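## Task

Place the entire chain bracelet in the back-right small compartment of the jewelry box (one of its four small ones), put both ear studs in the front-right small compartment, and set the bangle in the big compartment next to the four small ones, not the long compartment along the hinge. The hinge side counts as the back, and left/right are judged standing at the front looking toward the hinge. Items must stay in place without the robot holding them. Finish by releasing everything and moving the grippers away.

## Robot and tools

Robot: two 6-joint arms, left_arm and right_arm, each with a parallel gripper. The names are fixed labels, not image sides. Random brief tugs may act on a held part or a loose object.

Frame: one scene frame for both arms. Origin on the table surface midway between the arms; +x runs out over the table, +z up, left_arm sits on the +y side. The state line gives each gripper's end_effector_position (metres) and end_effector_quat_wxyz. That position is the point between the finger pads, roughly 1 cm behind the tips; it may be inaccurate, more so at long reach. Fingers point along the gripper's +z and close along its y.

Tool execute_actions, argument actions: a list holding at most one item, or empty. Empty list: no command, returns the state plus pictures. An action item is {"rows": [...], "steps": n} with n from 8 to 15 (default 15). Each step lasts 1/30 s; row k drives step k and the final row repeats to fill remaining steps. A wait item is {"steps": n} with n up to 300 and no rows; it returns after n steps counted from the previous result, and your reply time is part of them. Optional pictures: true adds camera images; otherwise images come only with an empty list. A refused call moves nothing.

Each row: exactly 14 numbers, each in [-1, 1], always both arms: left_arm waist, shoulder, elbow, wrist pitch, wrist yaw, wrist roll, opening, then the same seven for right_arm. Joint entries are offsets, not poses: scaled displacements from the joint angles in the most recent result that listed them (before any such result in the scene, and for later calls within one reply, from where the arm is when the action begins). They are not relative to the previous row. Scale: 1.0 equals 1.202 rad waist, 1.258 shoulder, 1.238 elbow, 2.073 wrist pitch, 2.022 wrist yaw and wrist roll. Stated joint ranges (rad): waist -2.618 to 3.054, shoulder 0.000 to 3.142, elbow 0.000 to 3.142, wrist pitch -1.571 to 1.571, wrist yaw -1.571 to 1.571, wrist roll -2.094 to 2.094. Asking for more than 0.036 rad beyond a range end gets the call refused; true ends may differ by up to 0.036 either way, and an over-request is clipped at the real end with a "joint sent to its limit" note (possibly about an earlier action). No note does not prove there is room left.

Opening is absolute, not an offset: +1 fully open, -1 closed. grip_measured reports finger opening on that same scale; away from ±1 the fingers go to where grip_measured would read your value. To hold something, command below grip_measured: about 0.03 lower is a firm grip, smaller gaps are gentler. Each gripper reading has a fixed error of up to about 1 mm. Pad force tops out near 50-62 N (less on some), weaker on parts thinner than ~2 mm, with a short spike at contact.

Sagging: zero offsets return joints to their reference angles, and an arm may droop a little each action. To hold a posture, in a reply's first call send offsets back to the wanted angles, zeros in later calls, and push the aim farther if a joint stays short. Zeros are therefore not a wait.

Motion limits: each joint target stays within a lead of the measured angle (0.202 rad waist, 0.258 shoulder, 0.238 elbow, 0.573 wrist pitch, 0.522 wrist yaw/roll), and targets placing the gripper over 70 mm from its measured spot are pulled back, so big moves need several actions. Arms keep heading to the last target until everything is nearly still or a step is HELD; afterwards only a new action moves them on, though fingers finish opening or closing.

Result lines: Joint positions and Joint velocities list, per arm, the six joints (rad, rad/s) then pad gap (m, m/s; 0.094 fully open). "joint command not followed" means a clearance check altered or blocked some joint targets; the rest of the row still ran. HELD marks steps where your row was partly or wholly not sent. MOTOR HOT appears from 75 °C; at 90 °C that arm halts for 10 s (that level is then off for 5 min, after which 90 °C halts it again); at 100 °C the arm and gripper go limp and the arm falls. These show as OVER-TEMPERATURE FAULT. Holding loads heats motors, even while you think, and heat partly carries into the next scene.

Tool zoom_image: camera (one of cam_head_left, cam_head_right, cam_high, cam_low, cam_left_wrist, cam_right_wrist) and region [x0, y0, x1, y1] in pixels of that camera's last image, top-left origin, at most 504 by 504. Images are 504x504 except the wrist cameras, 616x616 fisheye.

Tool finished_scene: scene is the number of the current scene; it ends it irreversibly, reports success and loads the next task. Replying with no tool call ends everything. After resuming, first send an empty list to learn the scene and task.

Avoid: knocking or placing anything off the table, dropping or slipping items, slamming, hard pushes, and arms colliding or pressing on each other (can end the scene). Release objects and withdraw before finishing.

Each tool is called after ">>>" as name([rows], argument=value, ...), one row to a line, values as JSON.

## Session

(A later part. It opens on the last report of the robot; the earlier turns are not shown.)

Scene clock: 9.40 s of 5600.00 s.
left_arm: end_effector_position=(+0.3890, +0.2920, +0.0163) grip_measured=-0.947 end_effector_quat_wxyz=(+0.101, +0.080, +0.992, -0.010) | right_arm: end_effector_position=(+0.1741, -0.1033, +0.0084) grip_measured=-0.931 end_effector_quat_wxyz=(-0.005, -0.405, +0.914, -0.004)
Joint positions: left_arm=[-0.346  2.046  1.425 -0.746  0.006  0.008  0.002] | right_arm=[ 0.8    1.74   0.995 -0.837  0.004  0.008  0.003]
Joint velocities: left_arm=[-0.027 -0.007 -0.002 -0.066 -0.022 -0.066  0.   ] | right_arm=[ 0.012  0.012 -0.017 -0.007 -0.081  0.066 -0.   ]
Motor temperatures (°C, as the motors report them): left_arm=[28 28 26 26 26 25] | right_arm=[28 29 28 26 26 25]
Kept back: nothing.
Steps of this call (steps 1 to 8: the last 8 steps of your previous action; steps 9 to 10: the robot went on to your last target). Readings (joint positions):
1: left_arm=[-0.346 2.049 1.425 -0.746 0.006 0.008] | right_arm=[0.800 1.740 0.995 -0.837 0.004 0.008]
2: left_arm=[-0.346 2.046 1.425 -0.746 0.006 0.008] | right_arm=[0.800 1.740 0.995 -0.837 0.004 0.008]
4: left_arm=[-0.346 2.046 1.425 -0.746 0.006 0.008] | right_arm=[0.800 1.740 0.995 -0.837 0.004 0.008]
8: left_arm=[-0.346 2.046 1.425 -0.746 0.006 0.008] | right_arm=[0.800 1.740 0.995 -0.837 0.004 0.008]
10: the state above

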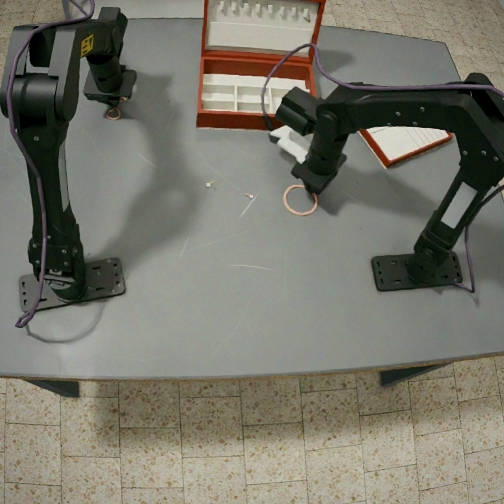

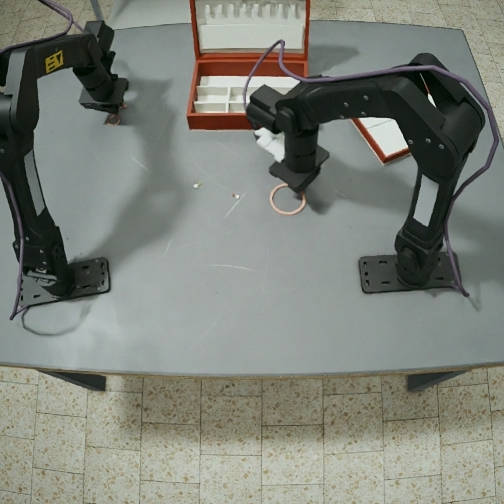

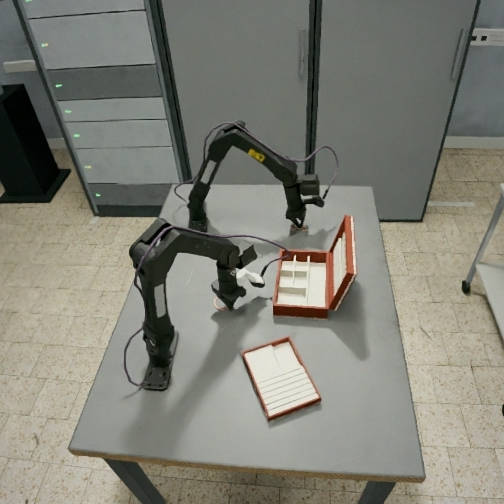

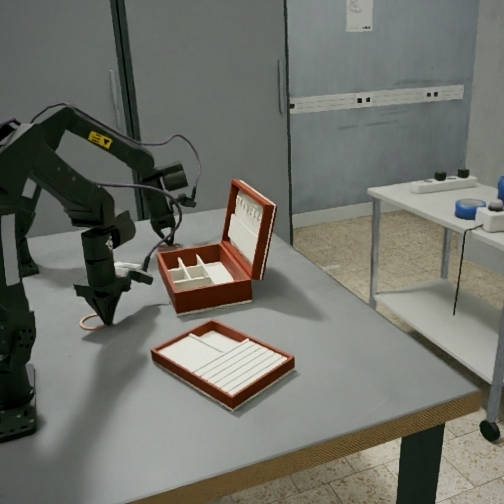

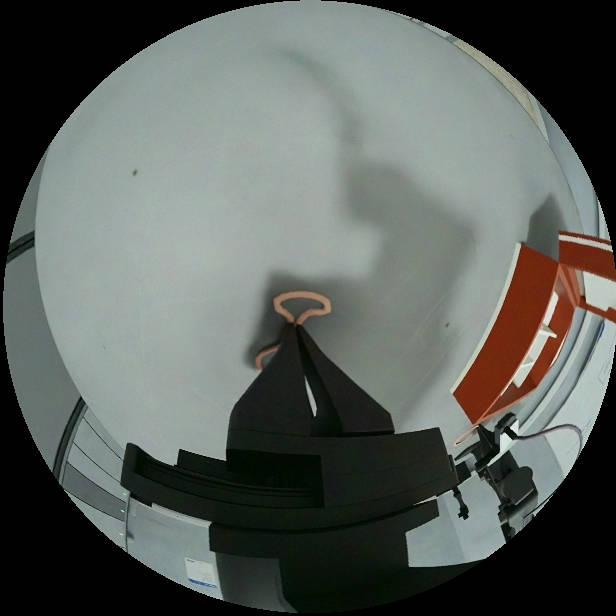

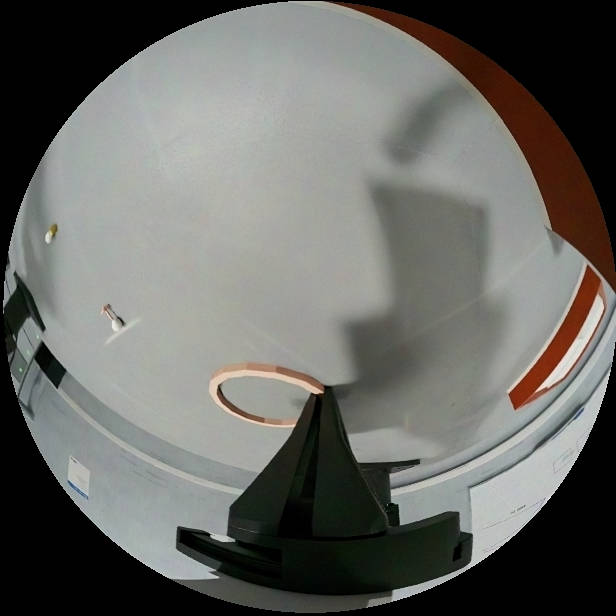

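>>> execute_actions([
  {"rows":[[0,0,0,0,0,0,-0.99,0,0,0,0,0,0,-0.97],[0,0,0,0,0,0,-0.99,0,0,0,0,0,0,-0.97],[0,0,0,0,0,0,-0.99,0,0,0,0,0,0,-0.97],[0,0,0,0,0,0,-0.99,0,-0.014,0.02,-0.02,0,0,-0.97],[0,-0.02,0,0,0,0,-0.99,0,-0.028,0.04,-0.04,0,0,-0.97],[0,-0.03,0,0,0,0,-0.99,0,-0.042,0.06,-0.06,0,0,-0.97],[0,-0.045,0,0,0,0,-0.99,0,-0.056,0.08,-0.08,0,0,-0.97],[0,-0.06,0,0,0,0,-0.99,0,-0.07,0.1,-0.1,0,0,-0.97],[0,-0.075,0,0,0,0,-0.99,0,-0.084,0.125,-0.12,0,0,-0.97],[0,-0.09,0,0,0,0,-0.99,0,-0.098,0.145,-0.14,0,0,-0.97],[0,-0.105,0,0,0,0,-0.99,0,-0.112,0.165,-0.16,0,0,-0.97],[0,-0.12,0,0,0,0,-0.99,0,-0.125,0.19,-0.18,0,0,-0.97],[0,-0.13,0,0,0,0,-0.99,0,-0.138,0.208,-0.198,0,0,-0.97]]},
])

>>> execute_actions([
  {"steps":16},
], pictures=true)

Scene clock: 10.57 s of 5600.00 s.
left_arm: end_effector_position=(+0.3905, +0.2918, +0.0211) grip_measured=-0.988 end_effector_quat_wxyz=(+0.108, +0.080, +0.991, -0.011) | right_arm: end_effector_position=(+0.1712, -0.1066, +0.0171) grip_measured=-0.956 end_effector_quat_wxyz=(-0.016, -0.405, +0.914, -0.009)
Joint positions: left_arm=[-0.346  2.034  1.425 -0.745  0.006  0.008  0.001] | right_arm=[ 0.8    1.73   1.022 -0.899  0.004  0.008  0.002]
Joint velocities: left_arm=[-0.007 -0.129  0.002  0.022 -0.037 -0.022 -0.   ] | right_arm=[ 0.002 -0.217  0.432 -0.828 -0.007  0.007  0.001]
Motor temperatures (°C, as the motors report them): left_arm=[28 28 26 26 26 25] | right_arm=[28 29 29 26 26 25]
Steps of this call (steps 1 to 15: the robot went on to your last target; steps 16 to 28: nothing new was sent; steps 29 to 35: the first 7 steps of this action). Readings (joint positions):
29: left_arm=[-0.346 2.045 1.425 -0.746 0.006 0.008] | right_arm=[0.800 1.740 0.995 -0.837 0.004 0.008]
30: left_arm=[-0.346 2.043 1.425 -0.745 0.006 0.008] | right_arm=[0.800 1.740 0.995 -0.837 0.004 0.008]
32: left_arm=[-0.346 2.043 1.425 -0.745 0.006 0.008] | right_arm=[0.800 1.740 0.995 -0.840 0.004 0.008]
35: the state above

Scene clock: 11.10 s of 5600.00 s.
left_arm: end_effector_position=(+0.4018, +0.2900, +0.0852) grip_measured=-0.988 end_effector_quat_wxyz=(+0.186, +0.079, +0.979, -0.017) | right_arm: end_effector_position=(+0.1699, -0.1081, +0.1137) grip_measured=-0.956 end_effector_quat_wxyz=(+0.012, -0.405, +0.914, +0.003)
Joint positions: left_arm=[-0.346  1.88   1.425 -0.739  0.006  0.008  0.001] | right_arm=[ 0.8    1.565  1.243 -1.225  0.004  0.008  0.002]
Joint velocities: left_arm=[-0.017  0.022 -0.007 -0.007 -0.037 -0.037 -0.001] | right_arm=[ 0.002  0.002 -0.007 -0.139  0.007 -0.007  0.   ]
Motor temperatures (°C, as the motors report them): left_arm=[28 28 27 26 26 25] | right_arm=[28 29 29 26 26 25]
Kept back: nothing.
Steps of this call (steps 1 to 8: the last 8 steps of your previous action; steps 9 to 16: the robot went on to your last target). Readings (joint positions):
1: left_arm=[-0.346 2.026 1.425 -0.745 0.006 0.008] | right_arm=[0.800 1.719 1.040 -0.929 0.004 0.008]
2: left_arm=[-0.346 2.014 1.425 -0.745 0.006 0.008] | right_arm=[0.800 1.704 1.064 -0.962 0.004 0.008]
4: left_arm=[-0.346 1.978 1.425 -0.745 0.006 0.008] | right_arm=[0.800 1.666 1.120 -1.026 0.004 0.008]
8: left_arm=[-0.346 1.898 1.425 -0.742 0.006 0.008] | right_arm=[0.800 1.585 1.226 -1.138 0.004 0.008]
16: the state above

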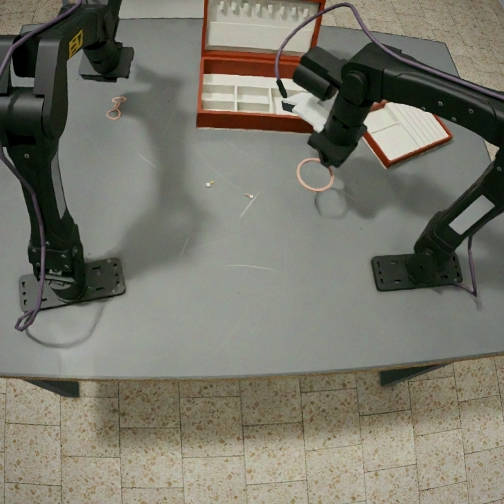

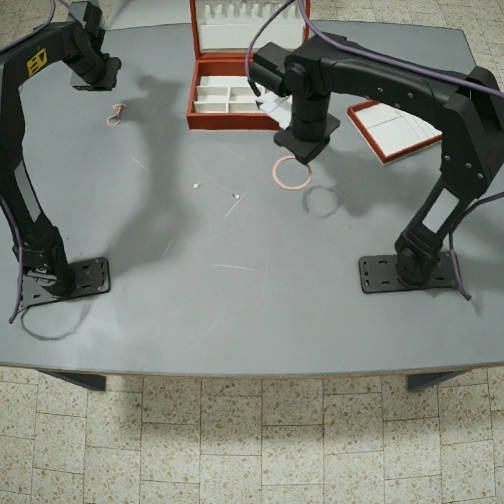

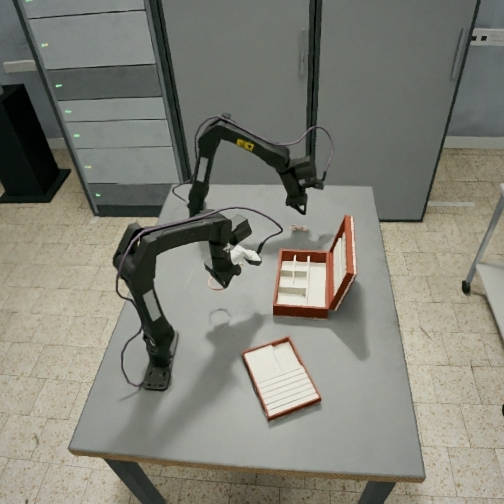

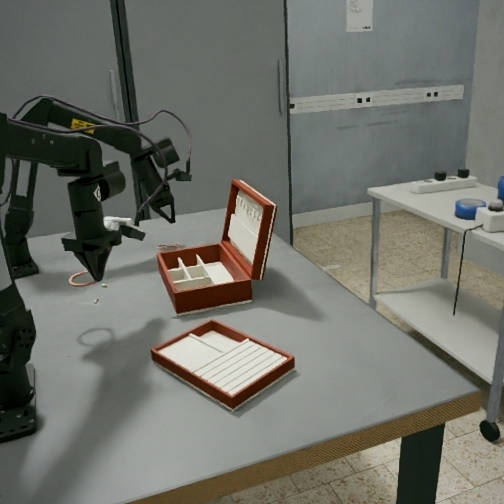

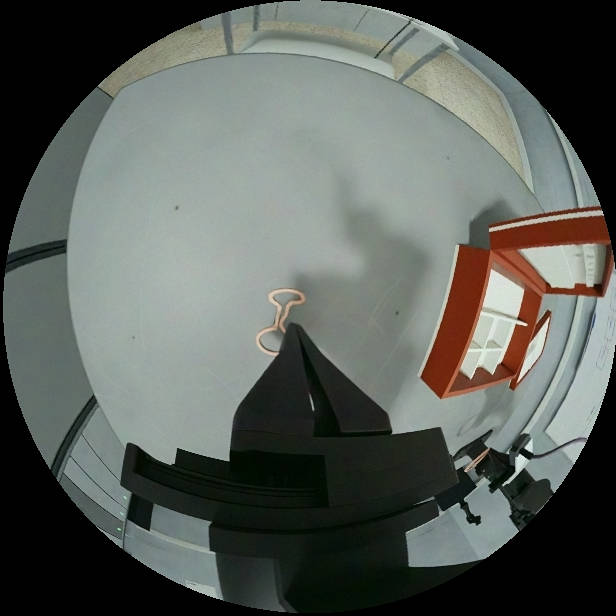

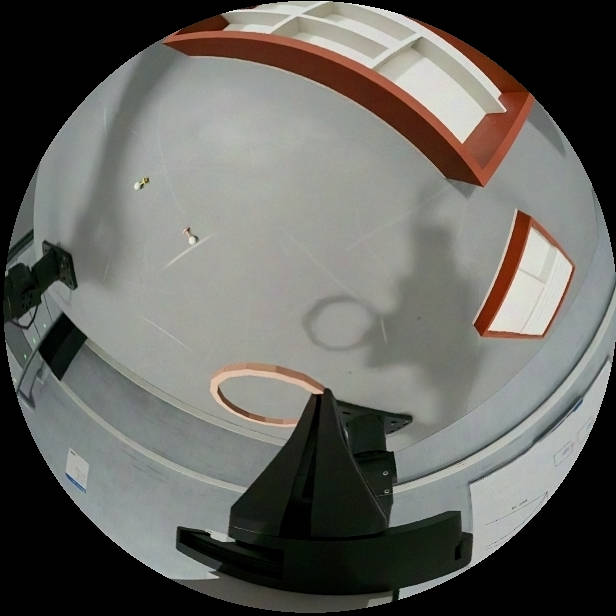

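>>> execute_actions([
  {"rows":[[0,0.02,0,0,0,0,-0.5,-0.015,0.023,0.03,0,0,0,-0.97],[0,0.04,0,0,0,0,-0.5,-0.03,0.046,0.06,0,0,0,-0.97],[0,0.06,0,0,0,0,-0.5,-0.05,0.07,0.09,0,0,0,-0.97],[0,0.08,0,0,0,0,-0.5,-0.07,0.1,0.13,0,0,0,-0.97],[0,0.1,0,0,0,0,-0.5,-0.09,0.13,0.17,0,0,0,-0.97],[0,0.11,0,0,0,0,-0.5,-0.11,0.16,0.21,0,0,0,-0.97],[0,0.12,0,0,0,0,-0.5,-0.13,0.19,0.25,0,0,0,-0.97],[0,0.13,0,0,0,0,-0.5,-0.15,0.22,0.29,0,0,0,-0.97],[0,0.14,0,0,0,0,-0.5,-0.17,0.255,0.335,0,0,0,-0.97],[0,0.15,0,0,0,0,-0.5,-0.19,0.29,0.38,0,0,0,-0.97],[0,0.16,0,0,0,0,-0.5,-0.215,0.325,0.425,0,0,0,-0.97],[0,0.17,0,0,0,0,-0.5,-0.24,0.36,0.47,0,0,0,-0.97],[0,0.17,0,0,0,0,-0.5,-0.26,0.395,0.515,0,0,0,-0.97],[0,0.17,0,0,0,0,-0.5,-0.285,0.43,0.56,0,0,0,-0.97],[0,0.17,0,0,0,0,-0.5,-0.307,0.464,0.605,-0.01,0,0,-0.97]]},
])

>>> execute_actions([
  {"steps":22},
], pictures=true)

Scene clock: 12.57 s of 5600.00 s.
left_arm: end_effector_position=(+0.3993, +0.2904, +0.0466) grip_measured=-0.502 end_effector_quat_wxyz=(+0.145, +0.079, +0.986, -0.014) | right_arm: end_effector_position=(+0.2238, -0.0955, +0.1189) grip_measured=-0.956 end_effector_quat_wxyz=(+0.015, -0.358, +0.933, +0.006)
Joint positions: left_arm=[-0.346  1.975  1.425 -0.729  0.006  0.008  0.023] | right_arm=[ 0.699  1.734  1.447 -1.252  0.     0.008  0.002]
Joint velocities: left_arm=[-0.012  0.73  -0.012  0.007  0.007 -0.007  0.   ] | right_arm=[-0.691  1.145  1.438  0.022 -0.022 -0.037  0.001]
Motor temperatures (°C, as the motors report them): left_arm=[28 28 27 26 26 25] | right_arm=[28 29 29 26 26 25]
Steps of this call (steps 1 to 30: the robot went on to your last target; steps 31 to 37: nothing new was sent; steps 38 to 44: the first 7 steps of this action). Readings (joint positions):
38: left_arm=[-0.346 1.880 1.425 -0.739 0.006 0.008] | right_arm=[0.799 1.567 1.244 -1.242 0.004 0.008]
39: left_arm=[-0.346 1.883 1.425 -0.738 0.006 0.008] | right_arm=[0.794 1.577 1.254 -1.246 0.003 0.008]
41: left_arm=[-0.346 1.905 1.425 -0.733 0.006 0.008] | right_arm=[0.768 1.623 1.307 -1.255 0.001 0.008]
44: the state above

Scene clock: 13.30 s of 5600.00 s.
left_arm: end_effector_position=(+0.3953, +0.2910, +0.0145) grip_measured=-0.502 end_effector_quat_wxyz=(+0.110, +0.080, +0.991, -0.011) | right_arm: end_effector_position=(+0.3898, -0.1102, +0.1019) grip_measured=-0.956 end_effector_quat_wxyz=(+0.065, -0.227, +0.972, +0.012)
Joint positions: left_arm=[-0.346  2.057  1.43  -0.722  0.006  0.009  0.023] | right_arm=[ 0.426  2.161  1.962 -1.239  0.007  0.008  0.002]
Joint velocities: left_arm=[ 0.002 -0.012 -0.017 -0.022  0.007 -0.037 -0.001] | right_arm=[-0.012 -0.007 -0.002 -0.081 -0.007 -0.081  0.001]
Motor temperatures (°C, as the motors report them): left_arm=[28 28 27 26 26 25] | right_arm=[28 29 29 26 26 25]
Kept back: nothing.
Steps of this call (steps 1 to 8: the last 8 steps of your previous action; steps 9 to 22: the robot went on to your last target). Readings (joint positions):
1: left_arm=[-0.346 2.000 1.425 -0.729 0.006 0.008] | right_arm=[0.673 1.774 1.498 -1.249 -0.000 0.008]
2: left_arm=[-0.346 2.023 1.425 -0.729 0.006 0.008] | right_arm=[0.648 1.814 1.550 -1.245 -0.000 0.008]
4: left_arm=[-0.346 2.053 1.427 -0.733 0.006 0.009] | right_arm=[0.598 1.897 1.659 -1.240 -0.001 0.008]
8: left_arm=[-0.346 2.057 1.430 -0.722 0.006 0.009] | right_arm=[0.492 2.072 1.884 -1.232 -0.001 0.008]
22: the state above

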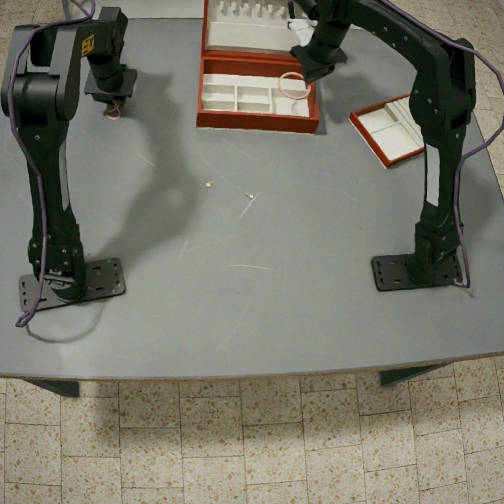

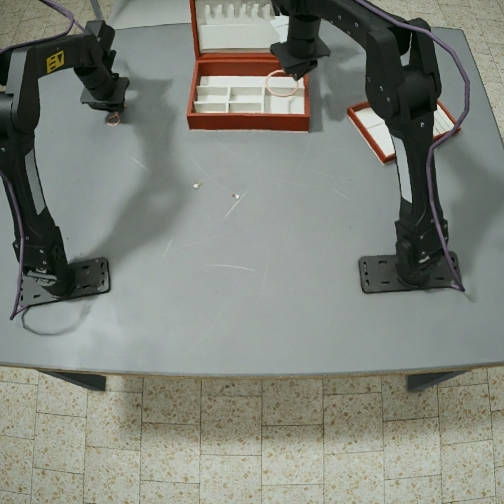

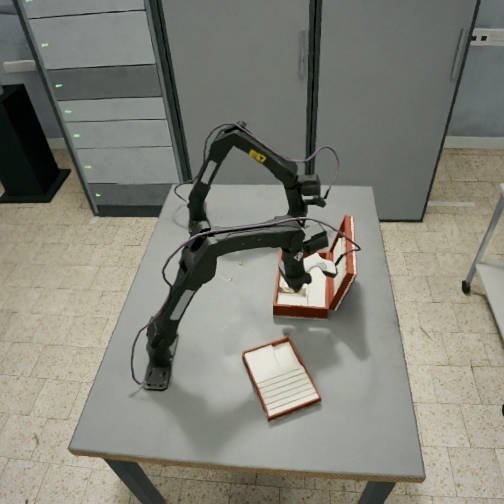

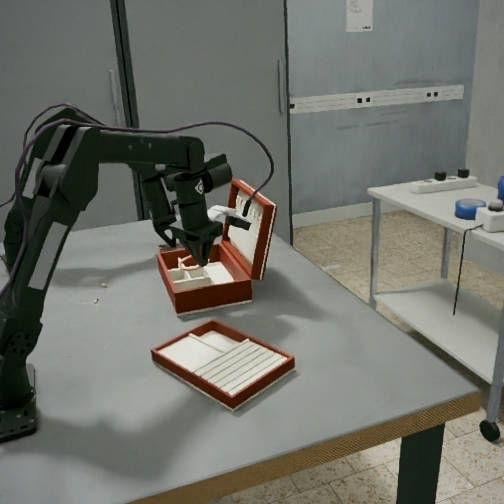

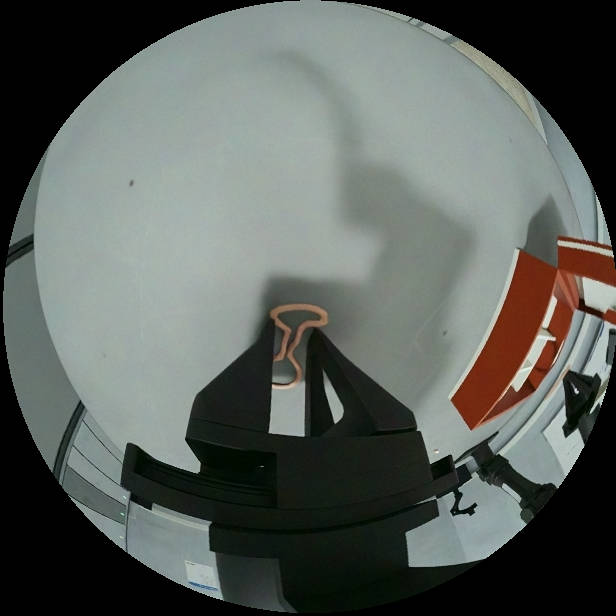

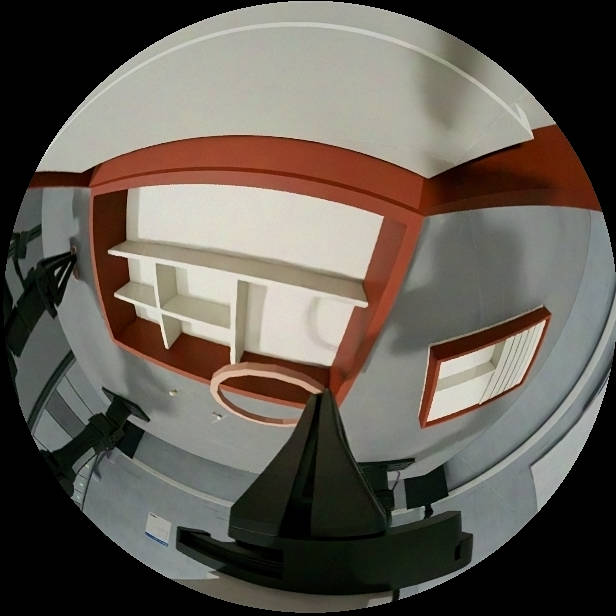

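>>> execute_actions([
  {"rows":[[0,0.035,0,0,0,0,-0.55,0.005,0,-0.015,0.01,0,0,-0.97],[0,0.035,0,0,0,0,-0.6,0.01,0,-0.03,0.02,0,0,-0.97],[0,0.035,0,0,0,0,-0.64,0.015,-0.005,-0.045,0.03,0,0,-0.97],[0,0.035,0,0,0,0,-0.68,0.02,-0.01,-0.06,0.04,0,0,-0.97],[0,0.035,0,0,0,0,-0.72,0.02,-0.01,-0.075,0.05,0,0,-0.97],[0,0.035,0,0,0,0,-0.75,0.02,-0.015,-0.09,0.06,0,0,-0.97],[0,0.035,0,0,0,0,-0.78,0.02,-0.015,-0.105,0.07,0,0,-0.97],[0,0.035,0,0,0,0,-0.81,0.02,-0.02,-0.12,0.08,0,0,-0.97],[0,0.035,0,0,0,0,-0.84,0.02,-0.02,-0.135,0.09,0,0,-0.97],[0,0.035,0,0,0,0,-0.86,0.02,-0.02,-0.15,0.095,0,0,-0.97],[0,0.035,0,0,0,0,-0.88,0.02,-0.02,-0.159,0.095,0,0,-0.97],[0,0.035,0,0,0,0,-0.9,0.02,-0.02,-0.159,0.095,0,0,-0.97],[0,0.035,0,0,0,0,-0.915,0.02,-0.02,-0.159,0.095,0,0,-0.97],[0,0.035,0,0,0,0,-0.93,0.02,-0.02,-0.159,0.095,0,0,-0.97]]},
])

>>> execute_actions([
  {"steps":16},
], pictures=true)

Scene clock: 14.27 s of 5600.00 s.
left_arm: end_effector_position=(+0.3978, +0.2925, +0.0150) grip_measured=-0.765 end_effector_quat_wxyz=(+0.115, +0.079, +0.990, -0.007) | right_arm: end_effector_position=(+0.3844, -0.1068, +0.0801) grip_measured=-0.956 end_effector_quat_wxyz=(+0.059, -0.234, +0.971, +0.011)
Joint positions: left_arm=[-0.346  2.057  1.43  -0.713 -0.003  0.009  0.011] | right_arm=[ 0.438  2.161  1.877 -1.167  0.007  0.008  0.002]
Joint velocities: left_arm=[-0.007 -0.007  0.017  0.066 -0.066 -0.022 -0.026] | right_arm=[ 0.09  -0.002 -0.593  0.491 -0.066 -0.037 -0.   ]
Motor temperatures (°C, as the motors report them): left_arm=[28 28 27 26 26 25] | right_arm=[28 30 29 26 26 25]
Steps of this call (steps 1 to 22: the robot went on to your last target; steps 23 to 29: the first 7 steps of this action). Readings (joint positions):
23: left_arm=[-0.346 2.057 1.430 -0.721 0.005 0.009] | right_arm=[0.426 2.161 1.962 -1.240 0.007 0.008]
24: left_arm=[-0.346 2.057 1.430 -0.721 0.003 0.009] | right_arm=[0.426 2.161 1.957 -1.234 0.007 0.008]
26: left_arm=[-0.346 2.057 1.430 -0.717 -0.001 0.009] | right_arm=[0.429 2.161 1.936 -1.211 0.007 0.008]
29: the state above

Scene clock: 14.80 s of 5600.00 s.
left_arm: end_effector_position=(+0.3988, +0.2922, +0.0153) grip_measured=-0.924 end_effector_quat_wxyz=(+0.117, +0.079, +0.990, -0.007) | right_arm: end_effector_position=(+0.3811, -0.1047, +0.0538) grip_measured=-0.956 end_effector_quat_wxyz=(+0.060, -0.237, +0.970, +0.011)
Joint positions: left_arm=[-0.346  2.057  1.43  -0.709 -0.002  0.009  0.004] | right_arm=[ 0.446  2.161  1.772 -1.059  0.007  0.008  0.002]
Joint velocities: left_arm=[-0.027  0.017  0.017 -0.007  0.007  0.037  0.001] | right_arm=[ 0.012  0.002 -0.007 -0.066 -0.051 -0.066 -0.002]
Motor temperatures (°C, as the motors report them): left_arm=[28 28 27 26 26 25] | right_arm=[28 30 29 26 26 25]
Kept back: nothing.
Steps of this call (steps 1 to 8: the last 8 steps of your previous action; steps 9 to 16: the robot went on to your last target). Readings (joint positions):
1: left_arm=[-0.346 2.057 1.430 -0.712 -0.003 0.009] | right_arm=[0.441 2.161 1.856 -1.152 0.007 0.008]
2: left_arm=[-0.346 2.057 1.430 -0.710 -0.003 0.009] | right_arm=[0.444 2.161 1.836 -1.136 0.007 0.008]
4: left_arm=[-0.346 2.057 1.430 -0.709 -0.003 0.009] | right_arm=[0.446 2.161 1.799 -1.108 0.007 0.008]
8: left_arm=[-0.346 2.057 1.430 -0.709 -0.002 0.009] | right_arm=[0.446 2.161 1.772 -1.082 0.007 0.008]
16: the state above

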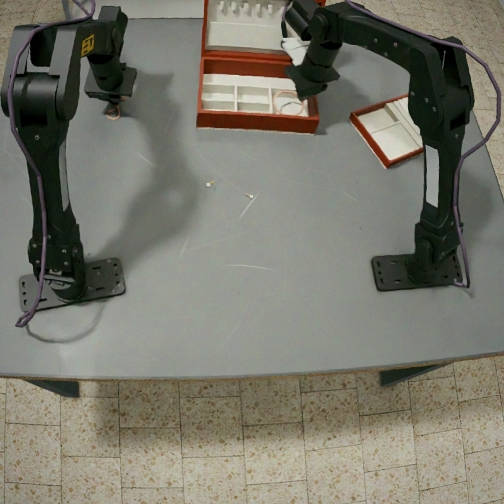

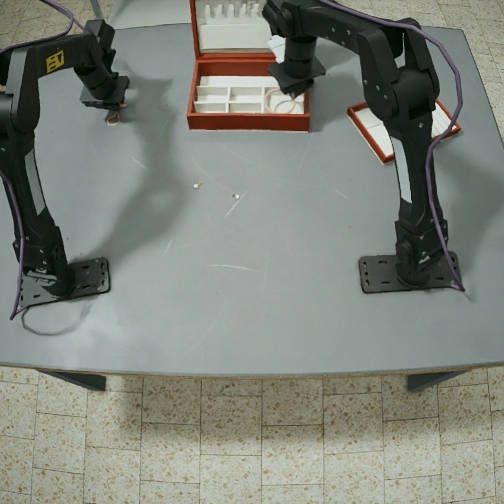

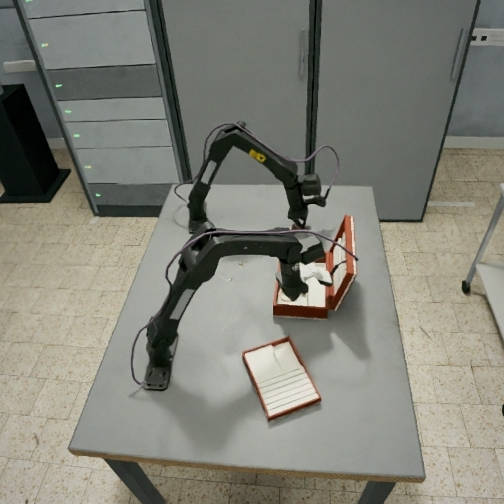

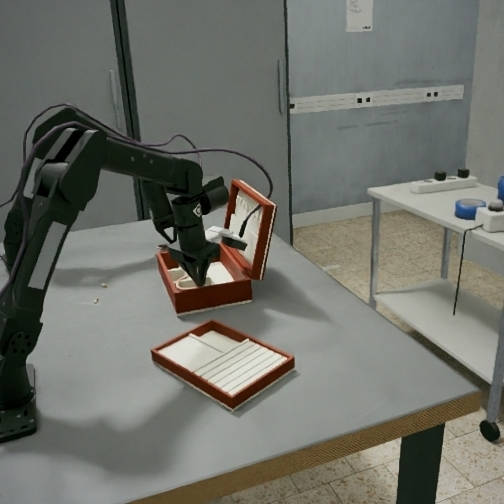

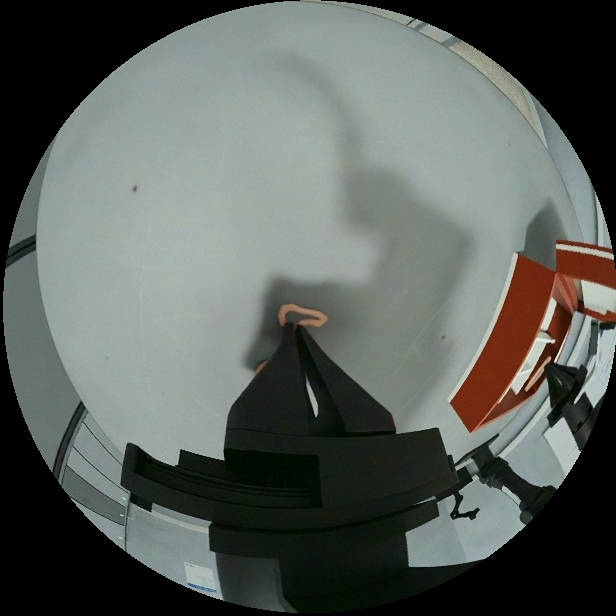

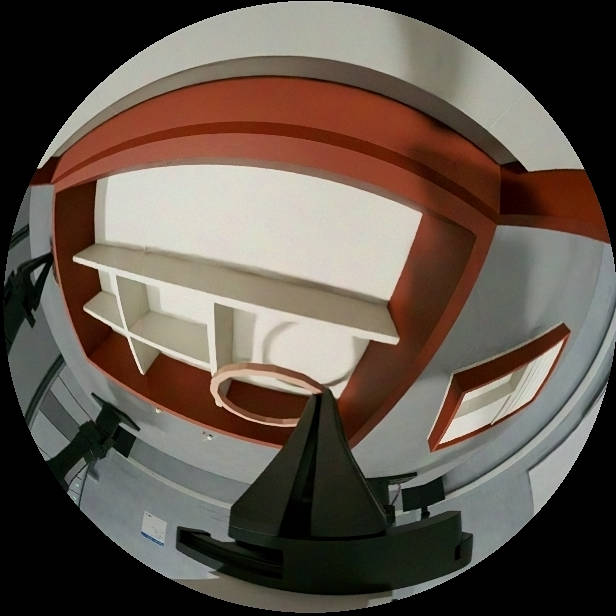

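>>> execute_actions([
  {"rows":[[0,0.035,0,0,0,0,-0.935,0,0,0,0.02,0,0,-0.97],[0,0.035,0,0,0,0,-0.94,0,0,0,0.03,0,0,-0.97],[0,0.035,0,0,0,0,-0.945,0,0,0,0.03,0,0,-0.97],[0,0.035,0,0,0,0,-0.95,0,0.01,0,0.03,0,0,-0.97],[0,0.035,0,0,0,0,-0.955,0,0.02,0,0.03,0,0,-0.97],[0,0.035,0,0,0,0,-0.955,0,0.03,0,0.03,0,0,-0.97],[0,0.035,0,0,0,0,-0.955,0,0.04,0,0.03,0,0,-0.97],[0,0.035,0,0,0,0,-0.955,0,0.045,0,0.03,0,0,-0.97]]},
])

>>> execute_actions([
  {"steps":12},
], pictures=true)

Scene clock: 15.63 s of 5600.00 s.
left_arm: end_effector_position=(+0.3992, +0.2920, +0.0158) grip_measured=-0.951 end_effector_quat_wxyz=(+0.117, +0.079, +0.990, -0.008) | right_arm: end_effector_position=(+0.3890, -0.1005, +0.0502) grip_measured=-0.956 end_effector_quat_wxyz=(+0.074, -0.237, +0.969, +0.015)
Joint positions: left_arm=[-0.346  2.057  1.432 -0.71  -0.002  0.009  0.002] | right_arm=[ 0.446  2.173  1.772 -1.02   0.007  0.008  0.002]
Joint velocities: left_arm=[ 0.012  0.007  0.002 -0.051 -0.095 -0.022 -0.   ] | right_arm=[-0.002  0.208 -0.017  0.212 -0.081 -0.051 -0.   ]
Motor temperatures (°C, as the motors report them): left_arm=[28 28 27 26 26 25] | right_arm=[28 30 29 26 26 25]
Steps of this call (steps 1 to 15: the robot went on to your last target; steps 16 to 18: nothing new was sent; steps 19 to 25: the first 7 steps of this action). Readings (joint positions):
19: left_arm=[-0.346 2.057 1.430 -0.709 -0.002 0.009] | right_arm=[0.446 2.161 1.772 -1.054 0.007 0.008]
20: left_arm=[-0.346 2.057 1.430 -0.709 -0.002 0.009] | right_arm=[0.446 2.161 1.772 -1.049 0.007 0.008]
22: left_arm=[-0.346 2.057 1.431 -0.709 -0.002 0.009] | right_arm=[0.446 2.161 1.772 -1.034 0.007 0.008]
25: the state above

Scene clock: 16.03 s of 5600.00 s.
left_arm: end_effector_position=(+0.3992, +0.2920, +0.0158) grip_measured=-0.951 end_effector_quat_wxyz=(+0.117, +0.079, +0.990, -0.008) | right_arm: end_effector_position=(+0.3874, -0.1013, +0.0292) grip_measured=-0.956 end_effector_quat_wxyz=(+0.054, -0.237, +0.970, +0.010)
Joint positions: left_arm=[-0.346  2.057  1.432 -0.71  -0.002  0.009  0.002] | right_arm=[ 0.446  2.222  1.772 -1.012  0.007  0.008  0.002]
Joint velocities: left_arm=[ 0.002 -0.002 -0.017  0.007 -0.051  0.037  0.001] | right_arm=[ 0.007 -0.017 -0.012 -0.066 -0.051 -0.066 -0.   ]
Motor temperatures (°C, as the motors report them): left_arm=[28 28 27 26 26 25] | right_arm=[28 30 29 26 26 25]
Kept back: nothing.
Steps of this call (steps 1 to 8: the last 8 steps of your previous action; steps 9 to 12: the robot went on to your last target). Readings (joint positions):
1: left_arm=[-0.346 2.057 1.432 -0.710 -0.002 0.009] | right_arm=[0.446 2.182 1.772 -1.017 0.007 0.008]
2: left_arm=[-0.346 2.057 1.432 -0.710 -0.002 0.009] | right_arm=[0.446 2.192 1.772 -1.014 0.007 0.008]
4: left_arm=[-0.346 2.057 1.432 -0.710 -0.002 0.009] | right_arm=[0.446 2.210 1.772 -1.013 0.007 0.008]
8: left_arm=[-0.346 2.057 1.432 -0.710 -0.002 0.009] | right_arm=[0.446 2.222 1.772 -1.013 0.007 0.008]
12: the state above

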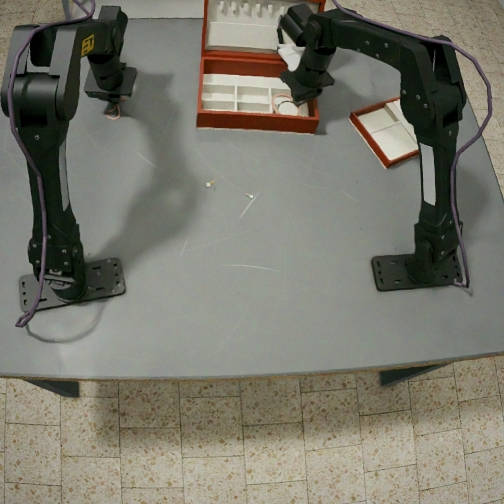

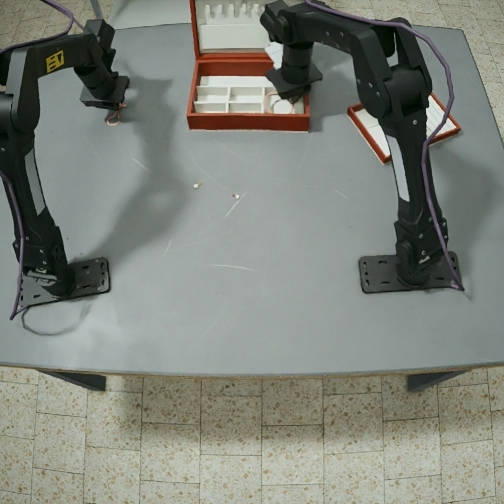

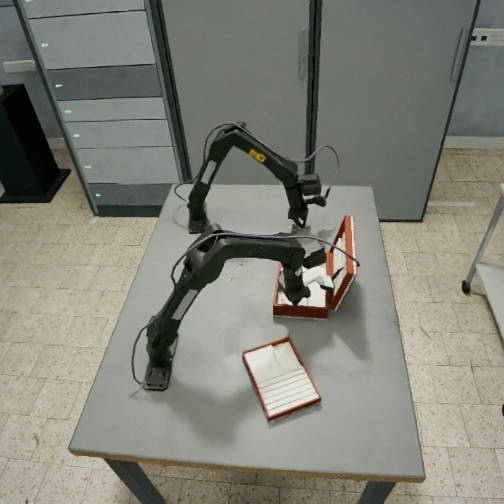

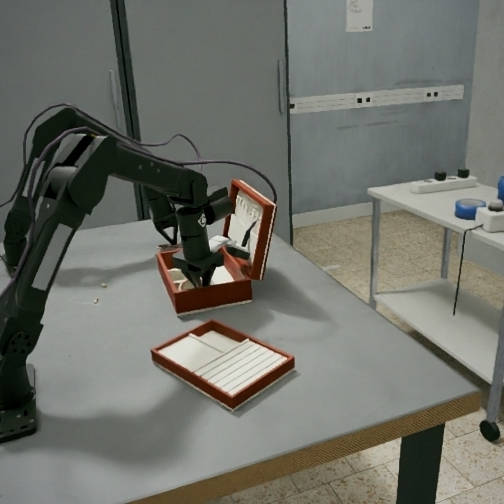

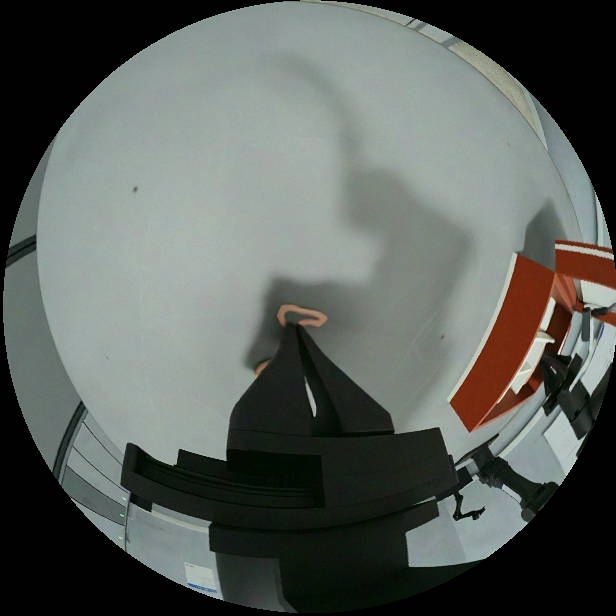

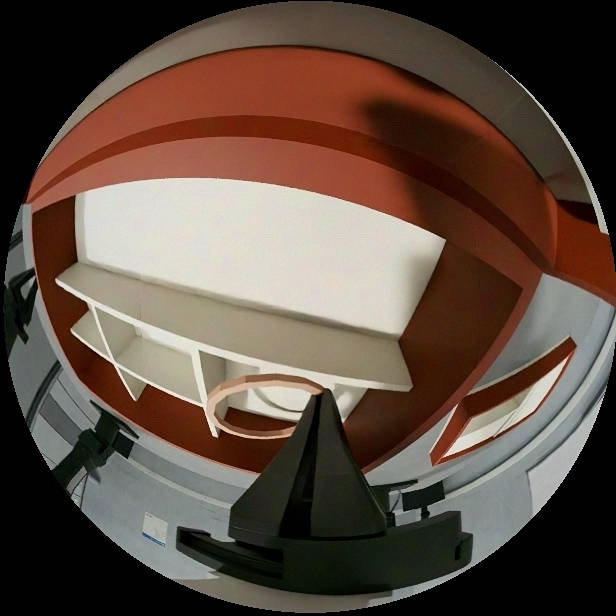

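>>> execute_actions([
  {"rows":[[0,0.02,0,0,0,0,-0.975,0,-0.025,0,0,0,0,-0.97],[0,0.02,0,0,0,0,-0.975,0,-0.025,0,0,0,0,-0.97],[0,0,0,0,0,0,-0.975,-0.015,-0.025,0,0,0,0,-0.97],[0,-0.015,0,0,0,0,-0.975,-0.03,-0.025,0,0,0,0,-0.97],[0,-0.03,0,0,0,0,-0.975,-0.03,-0.025,0,0,0,0,-0.97],[0,-0.04,0,0,0,0,-0.975,-0.03,-0.025,0,0,0,0,-0.97],[0,-0.05,0,0,0,0,-0.975,-0.03,-0.025,0,0,0,0,-0.97],[0,-0.06,0,0,0,0,-0.975,-0.03,-0.025,0,0,0,0,-0.97],[0,-0.07,0,0,0,0,-0.975,-0.03,-0.025,0,0,0,0,-0.97],[0,-0.08,0,0,0,0,-0.975,-0.03,-0.01,0,0,0,0,-0.97],[0,-0.08,0,0,0,0,-0.975,-0.03,0,0,0,0,0,-0.97]]},
])

>>> execute_actions([
  {"steps":14},
], pictures=true)

>>> zoom_image(camera="cam_head_left", region=[80, 50, 340, 150])

Scene clock: 17.07 s of 5600.00 s.
left_arm: end_effector_position=(+0.4010, +0.2918, +0.0233) grip_measured=-0.973 end_effector_quat_wxyz=(+0.126, +0.079, +0.989, -0.008) | right_arm: end_effector_position=(+0.3916, -0.1087, +0.0335) grip_measured=-0.956 end_effector_quat_wxyz=(+0.058, -0.229, +0.972, +0.011)
Joint positions: left_arm=[-0.346  2.039  1.432 -0.71  -0.002  0.009  0.001] | right_arm=[ 0.426  2.212  1.772 -1.014  0.005  0.006  0.002]
Joint velocities: left_arm=[-0.007 -0.203 -0.007 -0.007 -0.037 -0.037 -0.   ] | right_arm=[-0.129 -0.027 -0.002 -0.095 -0.022 -0.007  0.   ]
Motor temperatures (°C, as the motors report them): left_arm=[28 28 27 26 26 25] | right_arm=[28 31 29 26 26 25]
Steps of this call (steps 1 to 24: the robot went on to your last target; steps 25 to 31: the first 7 steps of this action). Readings (joint positions):
25: left_arm=[-0.346 2.057 1.432 -0.710 -0.002 0.009] | right_arm=[0.446 2.221 1.772 -1.012 0.007 0.008]
26: left_arm=[-0.346 2.057 1.432 -0.710 -0.002 0.009] | right_arm=[0.446 2.220 1.772 -1.012 0.007 0.008]
28: left_arm=[-0.346 2.051 1.432 -0.710 -0.002 0.009] | right_arm=[0.442 2.216 1.772 -1.012 0.007 0.008]
31: the state above

Scene clock: 17.53 s of 5600.00 s.
left_arm: end_effector_position=(+0.4081, +0.2908, +0.0560) grip_measured=-0.973 end_effector_quat_wxyz=(+0.167, +0.079, +0.983, -0.011) | right_arm: end_effector_position=(+0.3915, -0.1112, +0.0335) grip_measured=-0.956 end_effector_quat_wxyz=(+0.055, -0.227, +0.972, +0.011)
Joint positions: left_arm=[-0.346  1.962  1.432 -0.706 -0.002  0.009  0.001] | right_arm=[ 0.421  2.211  1.772 -1.019  0.003  0.004  0.002]
Joint velocities: left_arm=[-0.002 -0.007 -0.012  0.037 -0.022 -0.022 -0.   ] | right_arm=[ 0.002 -0.007 -0.002  0.051 -0.066 -0.051  0.   ]
Motor temperatures (°C, as the motors report them): left_arm=[28 29 27 26 26 25] | right_arm=[28 31 29 26 26 25]
Kept back: nothing.
Steps of this call (steps 1 to 8: the last 8 steps of your previous action; steps 9 to 14: the robot went on to your last target). Readings (joint positions):
1: left_arm=[-0.346 2.030 1.432 -0.710 -0.002 0.009] | right_arm=[0.423 2.211 1.772 -1.016 0.005 0.005]
2: left_arm=[-0.346 2.019 1.432 -0.710 -0.002 0.009] | right_arm=[0.421 2.211 1.772 -1.017 0.004 0.005]
4: left_arm=[-0.346 1.993 1.432 -0.710 -0.002 0.009] | right_arm=[0.421 2.211 1.772 -1.018 0.003 0.004]
8: left_arm=[-0.346 1.962 1.432 -0.706 -0.002 0.009] | right_arm=[0.421 2.211 1.772 -1.019 0.003 0.004]
14: the state above

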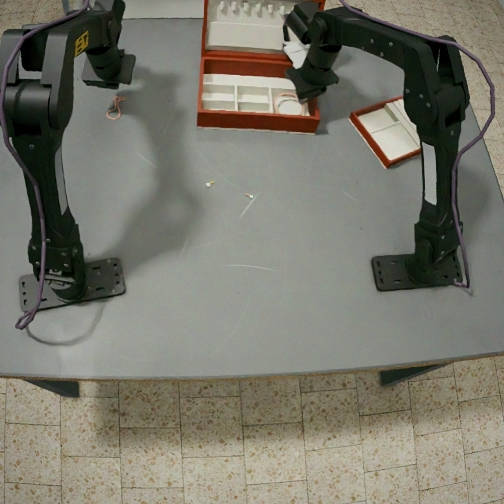

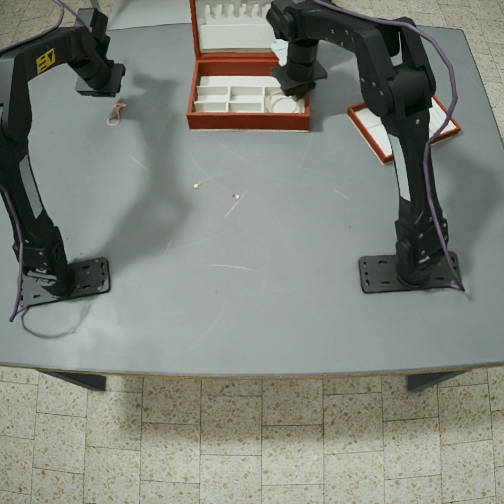

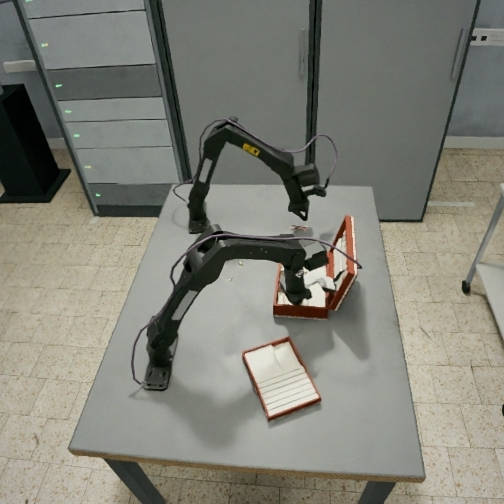

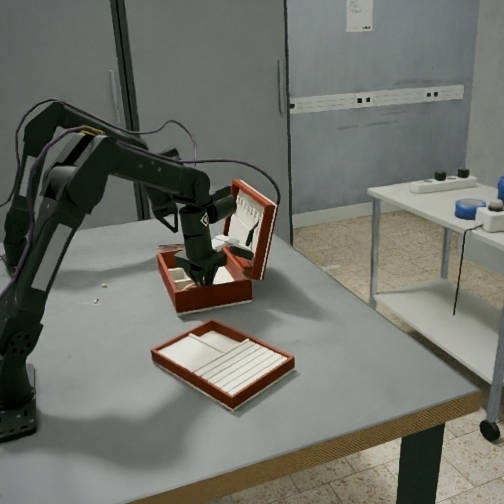

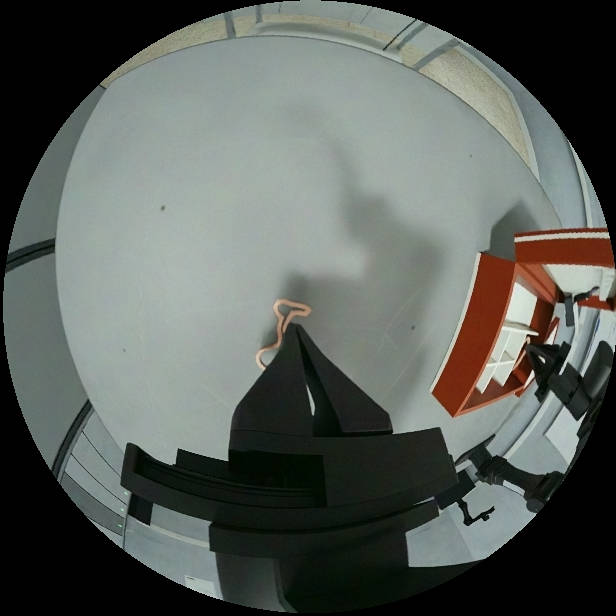

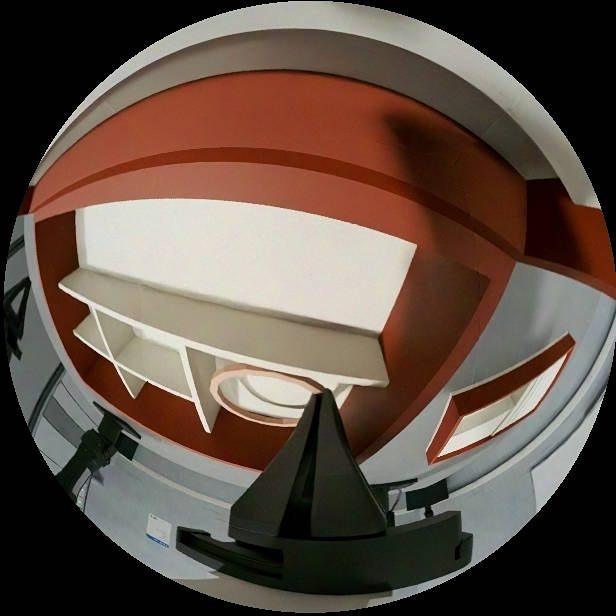

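Region (80, 50, 340, 150) of cam_head_left's 504x504 image, scaled by 1.938, with more detail than that image has; it fills the top 194 rows of this view, and the rest is white.

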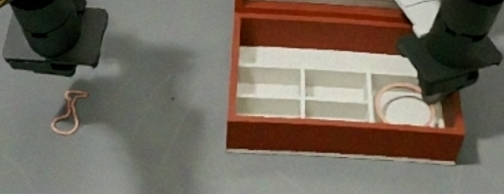

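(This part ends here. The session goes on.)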